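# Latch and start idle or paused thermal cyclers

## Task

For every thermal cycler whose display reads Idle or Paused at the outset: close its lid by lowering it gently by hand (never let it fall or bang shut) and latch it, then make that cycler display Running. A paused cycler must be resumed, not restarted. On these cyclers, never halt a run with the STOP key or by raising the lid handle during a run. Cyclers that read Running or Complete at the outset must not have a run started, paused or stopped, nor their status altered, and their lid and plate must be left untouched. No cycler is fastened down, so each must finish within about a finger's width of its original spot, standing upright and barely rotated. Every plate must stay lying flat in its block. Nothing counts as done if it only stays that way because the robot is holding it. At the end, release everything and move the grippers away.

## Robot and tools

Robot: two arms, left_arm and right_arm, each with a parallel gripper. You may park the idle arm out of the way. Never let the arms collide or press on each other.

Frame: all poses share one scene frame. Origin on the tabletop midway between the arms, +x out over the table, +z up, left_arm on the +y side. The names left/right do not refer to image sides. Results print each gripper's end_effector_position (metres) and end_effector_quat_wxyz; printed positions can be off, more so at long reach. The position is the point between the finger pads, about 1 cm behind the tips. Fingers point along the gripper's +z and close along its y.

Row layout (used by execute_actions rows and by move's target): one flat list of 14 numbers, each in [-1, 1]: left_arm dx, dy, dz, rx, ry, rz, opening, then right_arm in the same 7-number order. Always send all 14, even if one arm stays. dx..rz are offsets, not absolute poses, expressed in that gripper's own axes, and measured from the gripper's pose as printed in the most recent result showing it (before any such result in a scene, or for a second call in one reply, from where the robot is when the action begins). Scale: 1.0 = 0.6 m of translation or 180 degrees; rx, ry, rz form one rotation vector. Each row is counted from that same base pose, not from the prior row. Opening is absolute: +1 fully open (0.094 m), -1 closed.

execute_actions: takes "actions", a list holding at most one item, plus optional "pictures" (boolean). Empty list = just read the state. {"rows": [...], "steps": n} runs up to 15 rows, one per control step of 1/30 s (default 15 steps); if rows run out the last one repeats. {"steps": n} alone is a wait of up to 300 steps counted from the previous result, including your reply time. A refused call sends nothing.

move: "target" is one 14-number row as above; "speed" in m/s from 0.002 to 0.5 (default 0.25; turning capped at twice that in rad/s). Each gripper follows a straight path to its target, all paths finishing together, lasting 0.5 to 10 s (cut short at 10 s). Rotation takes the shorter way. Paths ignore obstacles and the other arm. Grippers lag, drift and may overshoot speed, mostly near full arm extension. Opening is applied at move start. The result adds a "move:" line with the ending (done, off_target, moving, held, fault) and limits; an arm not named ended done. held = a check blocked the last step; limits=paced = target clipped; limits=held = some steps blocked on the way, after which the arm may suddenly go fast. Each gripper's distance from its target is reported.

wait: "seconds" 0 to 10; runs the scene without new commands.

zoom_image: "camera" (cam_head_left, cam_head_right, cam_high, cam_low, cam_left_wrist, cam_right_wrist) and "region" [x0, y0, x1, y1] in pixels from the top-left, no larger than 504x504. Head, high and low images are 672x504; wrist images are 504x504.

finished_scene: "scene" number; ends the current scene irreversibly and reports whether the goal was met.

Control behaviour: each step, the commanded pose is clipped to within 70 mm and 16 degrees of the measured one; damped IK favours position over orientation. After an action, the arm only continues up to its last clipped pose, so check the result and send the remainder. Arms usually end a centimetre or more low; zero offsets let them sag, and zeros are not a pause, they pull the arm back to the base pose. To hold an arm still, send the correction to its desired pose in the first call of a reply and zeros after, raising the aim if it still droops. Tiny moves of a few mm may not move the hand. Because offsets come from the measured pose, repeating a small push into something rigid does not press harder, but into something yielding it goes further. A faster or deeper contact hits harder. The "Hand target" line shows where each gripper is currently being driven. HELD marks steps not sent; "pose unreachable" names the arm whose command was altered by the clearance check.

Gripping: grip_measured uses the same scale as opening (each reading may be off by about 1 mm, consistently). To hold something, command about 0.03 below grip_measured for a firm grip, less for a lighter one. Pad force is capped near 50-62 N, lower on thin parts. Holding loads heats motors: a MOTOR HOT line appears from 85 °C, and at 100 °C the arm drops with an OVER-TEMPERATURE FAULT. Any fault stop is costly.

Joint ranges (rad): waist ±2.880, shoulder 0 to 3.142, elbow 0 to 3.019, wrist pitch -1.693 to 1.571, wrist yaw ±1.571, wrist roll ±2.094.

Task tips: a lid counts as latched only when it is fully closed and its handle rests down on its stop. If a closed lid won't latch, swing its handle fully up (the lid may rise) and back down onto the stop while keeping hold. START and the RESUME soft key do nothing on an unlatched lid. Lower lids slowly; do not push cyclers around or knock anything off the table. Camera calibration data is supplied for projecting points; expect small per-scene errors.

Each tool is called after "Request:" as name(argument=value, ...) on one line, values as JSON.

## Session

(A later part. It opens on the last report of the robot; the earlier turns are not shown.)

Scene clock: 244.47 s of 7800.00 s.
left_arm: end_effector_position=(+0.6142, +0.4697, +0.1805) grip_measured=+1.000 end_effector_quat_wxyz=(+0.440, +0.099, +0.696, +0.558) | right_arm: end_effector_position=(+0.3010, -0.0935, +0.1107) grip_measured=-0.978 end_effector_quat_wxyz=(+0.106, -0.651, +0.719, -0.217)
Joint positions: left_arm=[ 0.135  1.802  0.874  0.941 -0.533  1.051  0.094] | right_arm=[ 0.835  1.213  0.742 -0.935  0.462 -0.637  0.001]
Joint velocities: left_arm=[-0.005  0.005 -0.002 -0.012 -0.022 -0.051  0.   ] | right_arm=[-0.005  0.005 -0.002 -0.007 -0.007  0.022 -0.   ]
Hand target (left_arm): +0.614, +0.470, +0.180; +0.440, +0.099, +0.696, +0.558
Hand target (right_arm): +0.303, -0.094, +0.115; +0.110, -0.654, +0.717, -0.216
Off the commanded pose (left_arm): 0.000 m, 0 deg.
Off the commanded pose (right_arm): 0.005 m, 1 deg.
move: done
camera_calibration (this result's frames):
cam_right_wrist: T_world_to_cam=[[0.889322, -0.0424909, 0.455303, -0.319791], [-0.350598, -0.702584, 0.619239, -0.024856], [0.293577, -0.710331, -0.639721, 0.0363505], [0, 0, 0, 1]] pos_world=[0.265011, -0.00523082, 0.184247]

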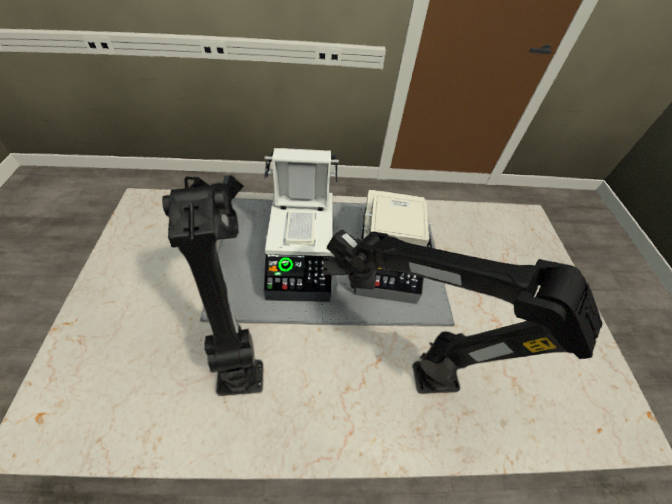

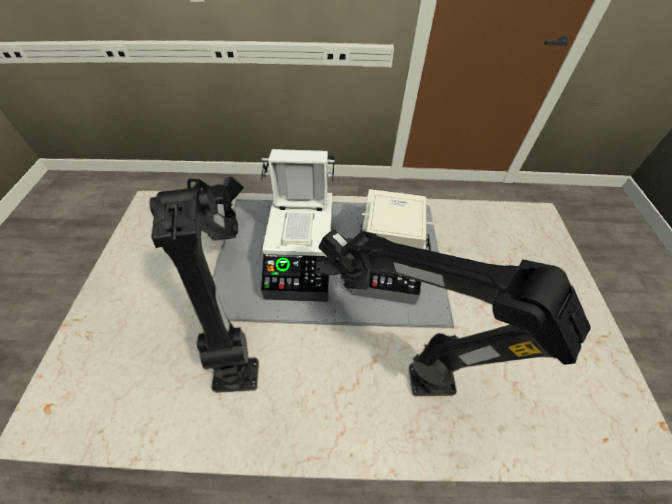

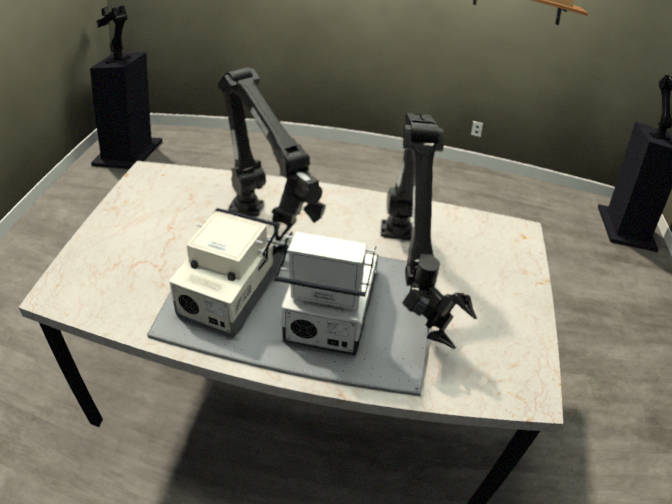

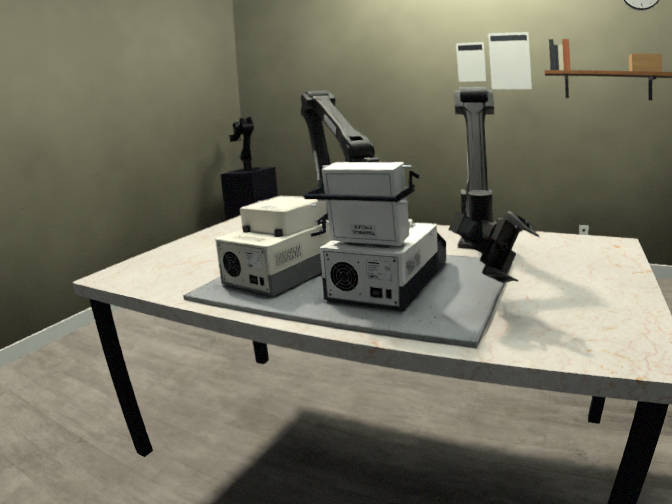

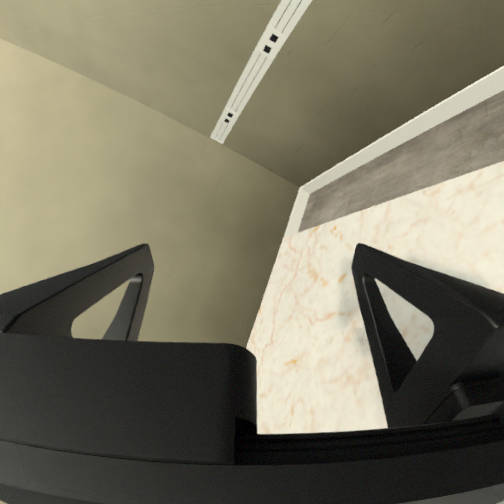

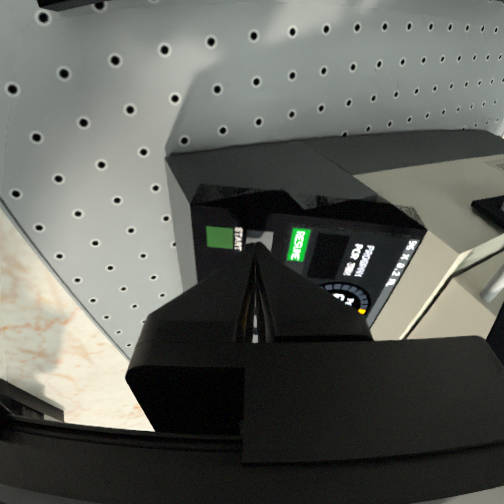

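Request:
move(target=[0,0,0,0,0,0,1, 0.004,0,0.045,0,0,0,-1], speed=0.02)

Request:
move(target=[0,0,0,0,0,0,1, 0,0,-0.12,0,0,0,-1], speed=0.08)

Scene clock: 251.77 s of 7800.00 s.
left_arm: end_effector_position=(+0.6142, +0.4697, +0.1805) grip_measured=+1.000 end_effector_quat_wxyz=(+0.440, +0.099, +0.696, +0.558) | right_arm: end_effector_position=(+0.3054, -0.0975, +0.1012) grip_measured=-0.978 end_effector_quat_wxyz=(+0.108, -0.653, +0.717, -0.218)
Joint positions: left_arm=[ 0.135  1.802  0.874  0.941 -0.533  1.051  0.094] | right_arm=[ 0.816  1.223  0.72  -0.889  0.46  -0.665  0.001]
Joint velocities: left_arm=[-0.005 -0.005  0.017  0.012 -0.007  0.037  0.   ] | right_arm=[-0.024  0.015  0.017 -0.012  0.022  0.022 -0.002]
Hand target (left_arm): +0.614, +0.470, +0.180; +0.440, +0.099, +0.696, +0.558
Hand target (right_arm): +0.311, -0.101, +0.088; +0.106, -0.651, +0.720, -0.217
Off the commanded pose (left_arm): 0.000 m, 0 deg.
Off the commanded pose (right_arm): 0.016 m, 0 deg.
After step 90, 2.73 s passed at rest.
move: off_target (right_arm)
camera_calibration (this result's frames):
cam_right_wrist: T_world_to_cam=[[0.888348, -0.0372582, 0.457656, -0.318935], [-0.348089, -0.704653, 0.618303, -0.0211423], [0.299452, -0.708573, -0.638946, 0.0243725], [0, 0, 0, 1]] pos_world=[0.268668, -0.00951125, 0.174608]

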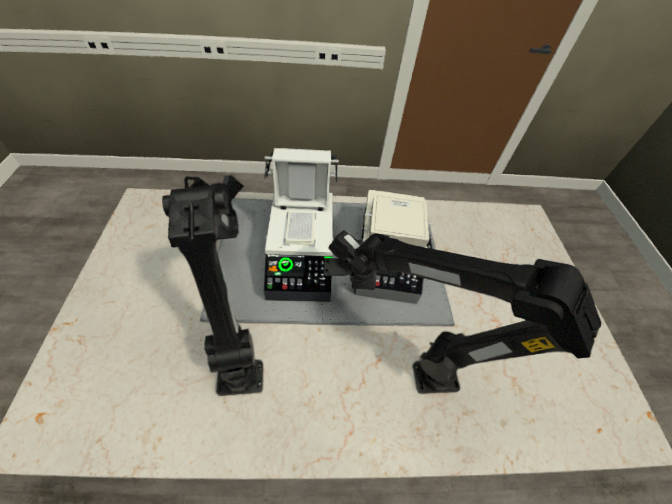

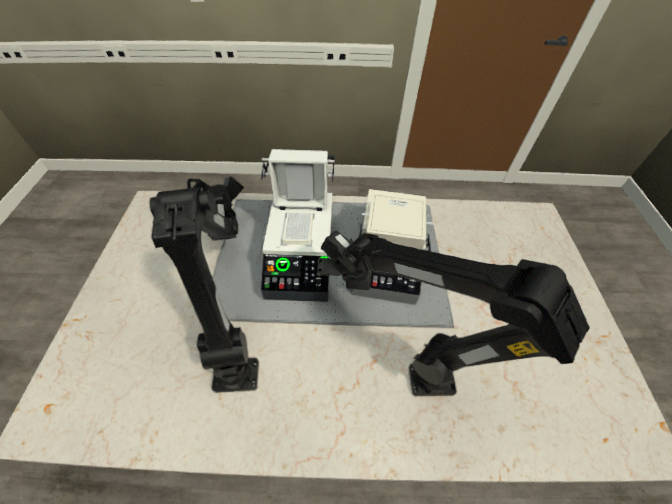

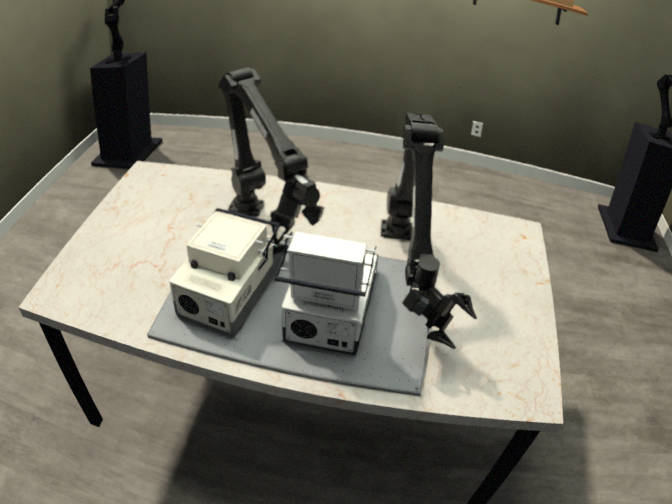

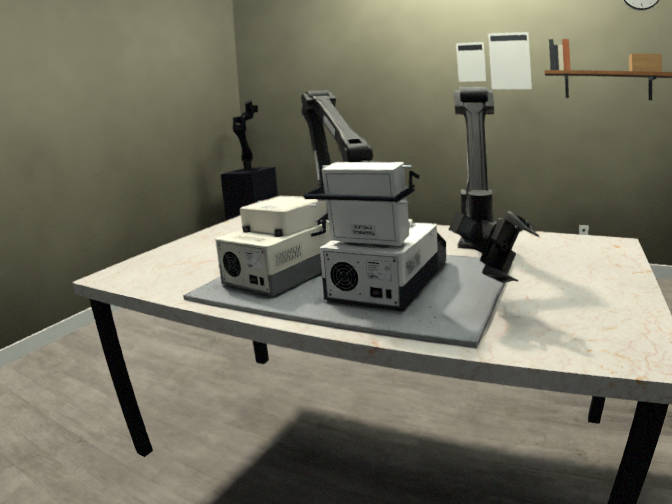

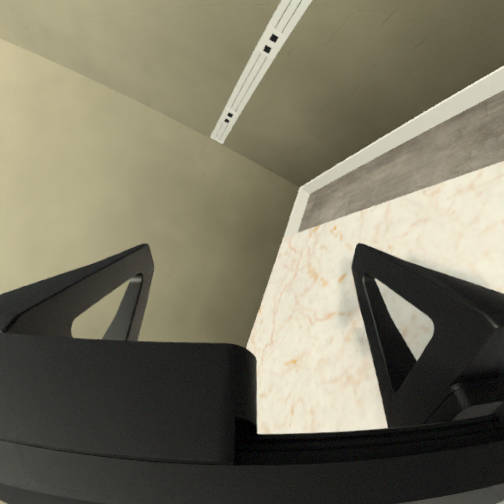

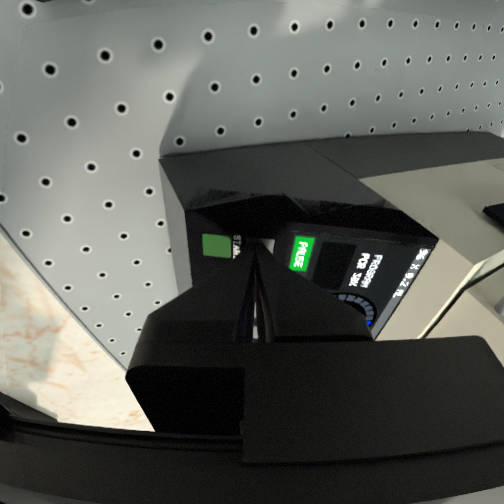

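Scene clock: 253.00 s of 7800.00 s.
left_arm: end_effector_position=(+0.6142, +0.4697, +0.1805) grip_measured=+1.000 end_effector_quat_wxyz=(+0.440, +0.099, +0.696, +0.558) | right_arm: end_effector_position=(+0.2688, -0.0975, +0.1455) grip_measured=-0.978 end_effector_quat_wxyz=(+0.090, -0.661, +0.712, -0.220)
Joint positions: left_arm=[ 0.135  1.802  0.874  0.941 -0.533  1.051  0.094] | right_arm=[ 0.913  1.127  0.78  -1.127  0.472 -0.569  0.001]
Joint velocities: left_arm=[ 0.005 -0.015  0.012  0.027 -0.007 -0.066  0.   ] | right_arm=[-0.015 -0.005  0.002 -0.022  0.037  0.037  0.   ]
Hand target (left_arm): +0.614, +0.470, +0.180; +0.440, +0.099, +0.696, +0.558
Hand target (right_arm): +0.274, -0.086, +0.165; -0.109, +0.653, -0.717, +0.217
Off the commanded pose (left_arm): 0.000 m, 0 deg.
Off the commanded pose (right_arm): 0.023 m, 2 deg.
move: off_target (right_arm)
camera_calibration (this result's frames):
cam_right_wrist: T_world_to_cam=[[0.899363, -0.0143689, 0.436967, -0.304414], [-0.325815, -0.688481, 0.64795, -0.0700082], [0.291533, -0.725112, -0.623875, 0.0620843], [0, 0, 0, 1]] pos_world=[0.232869, -0.00755529, 0.217114]

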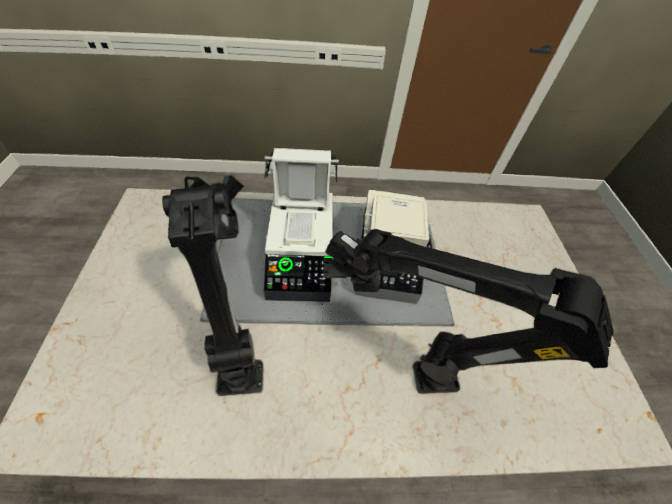

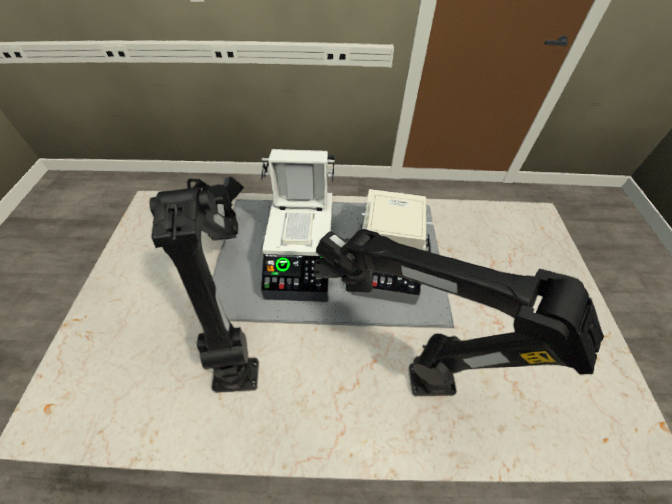

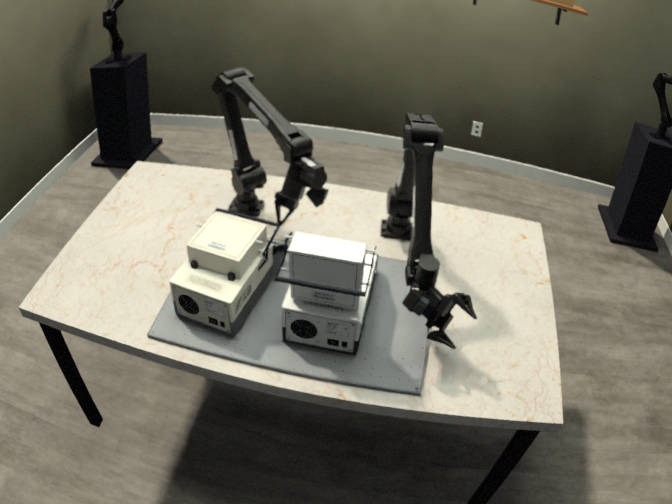

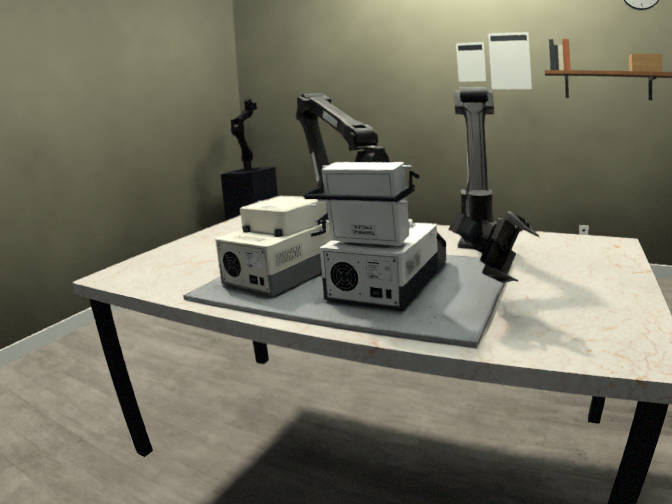

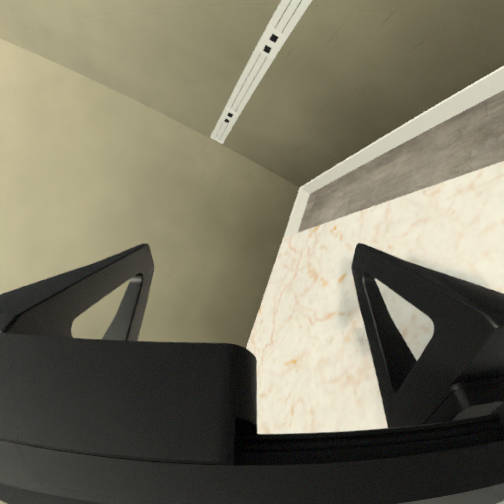

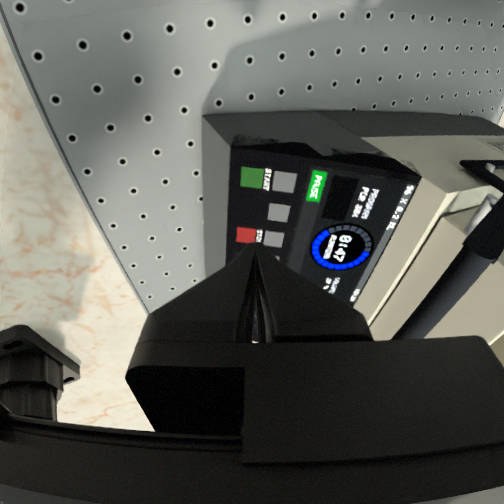

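Running. Move clear.

Request:
move(target=[0,0,0,0,0,0,1, 0.3,0,-0.1,0,0,0,-1])

Request:
finished_scene(scene=1)

Scene clock: 261.97 s of 7800.00 s.
left_arm: end_effector_position=(+0.6142, +0.4697, +0.1805) grip_measured=+1.000 end_effector_quat_wxyz=(+0.440, +0.099, +0.696, +0.558) | right_arm: end_effector_position=(+0.2272, -0.2624, +0.2255) grip_measured=-0.978 end_effector_quat_wxyz=(+0.095, -0.654, +0.717, -0.222)
Joint positions: left_arm=[ 0.135  1.802  0.874  0.941 -0.533  1.051  0.094] | right_arm=[ 0.466  0.577  0.719 -1.406  0.385 -1.036  0.001]
Joint velocities: left_arm=[-0.005 -0.005 -0.002  0.002 -0.007 -0.007  0.   ] | right_arm=[-0.015 -0.005  0.002 -0.012 -0.022 -0.051  0.   ]
Hand target (left_arm): +0.614, +0.470, +0.180; +0.440, +0.099, +0.696, +0.558
Hand target (right_arm): +0.226, -0.264, +0.227; +0.086, -0.660, +0.713, -0.220
Off the commanded pose (left_arm): 0.000 m, 0 deg.
Off the commanded pose (right_arm): 0.004 m, 1 deg.
After step 90, 4.50 s passed at rest.
move: done
camera_calibration (this result's frames):
cam_right_wrist: T_world_to_cam=[[0.894322, -0.0306143, 0.446375, -0.309626], [-0.342643, -0.688419, 0.639277, -0.243162], [0.287722, -0.724667, -0.626158, 0.00595164], [0, 0, 0, 1]] pos_world=[0.191875, -0.172563, 0.297384]

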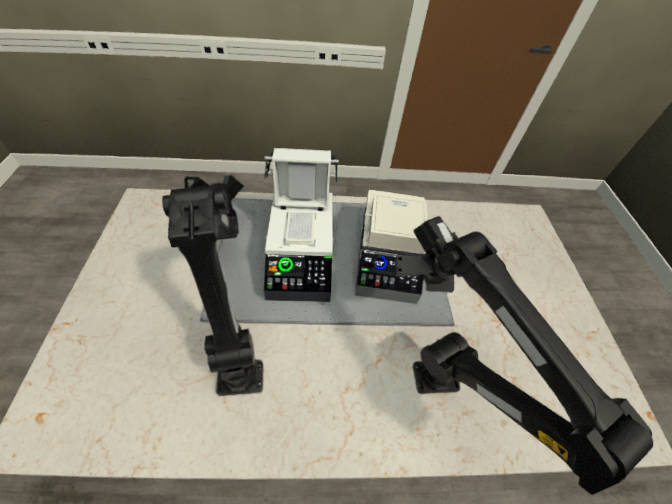

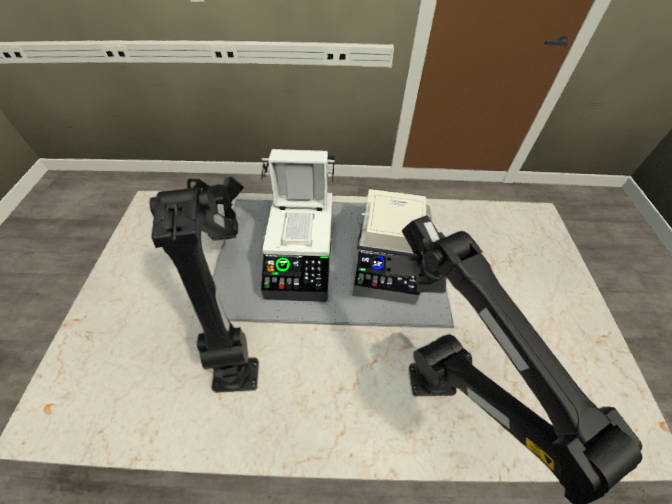

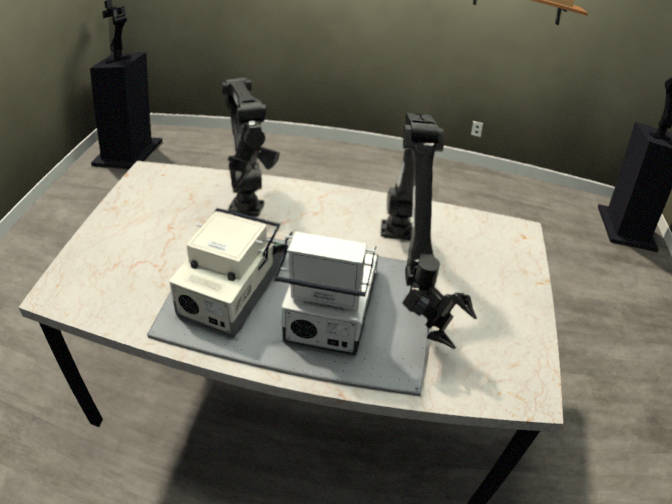

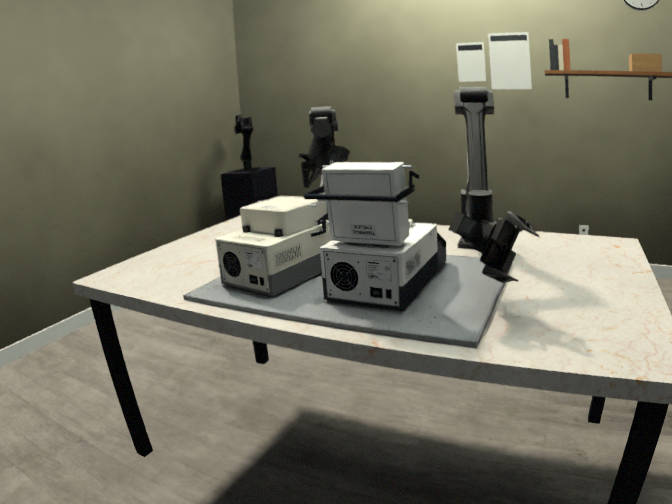

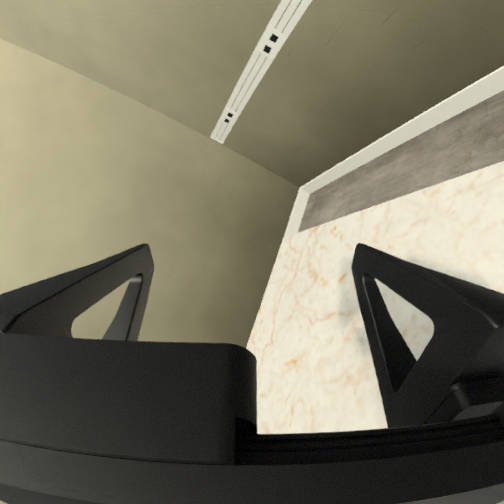

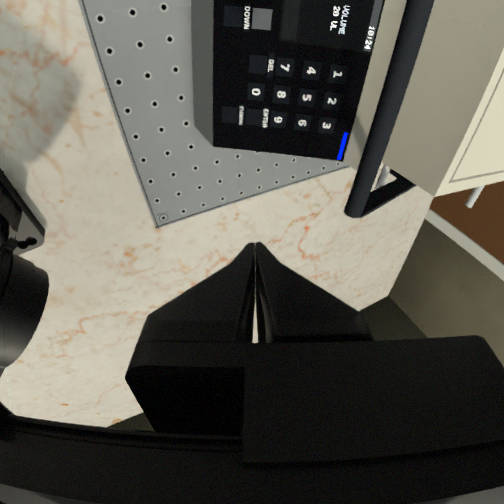

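The scene is finished: the task was done.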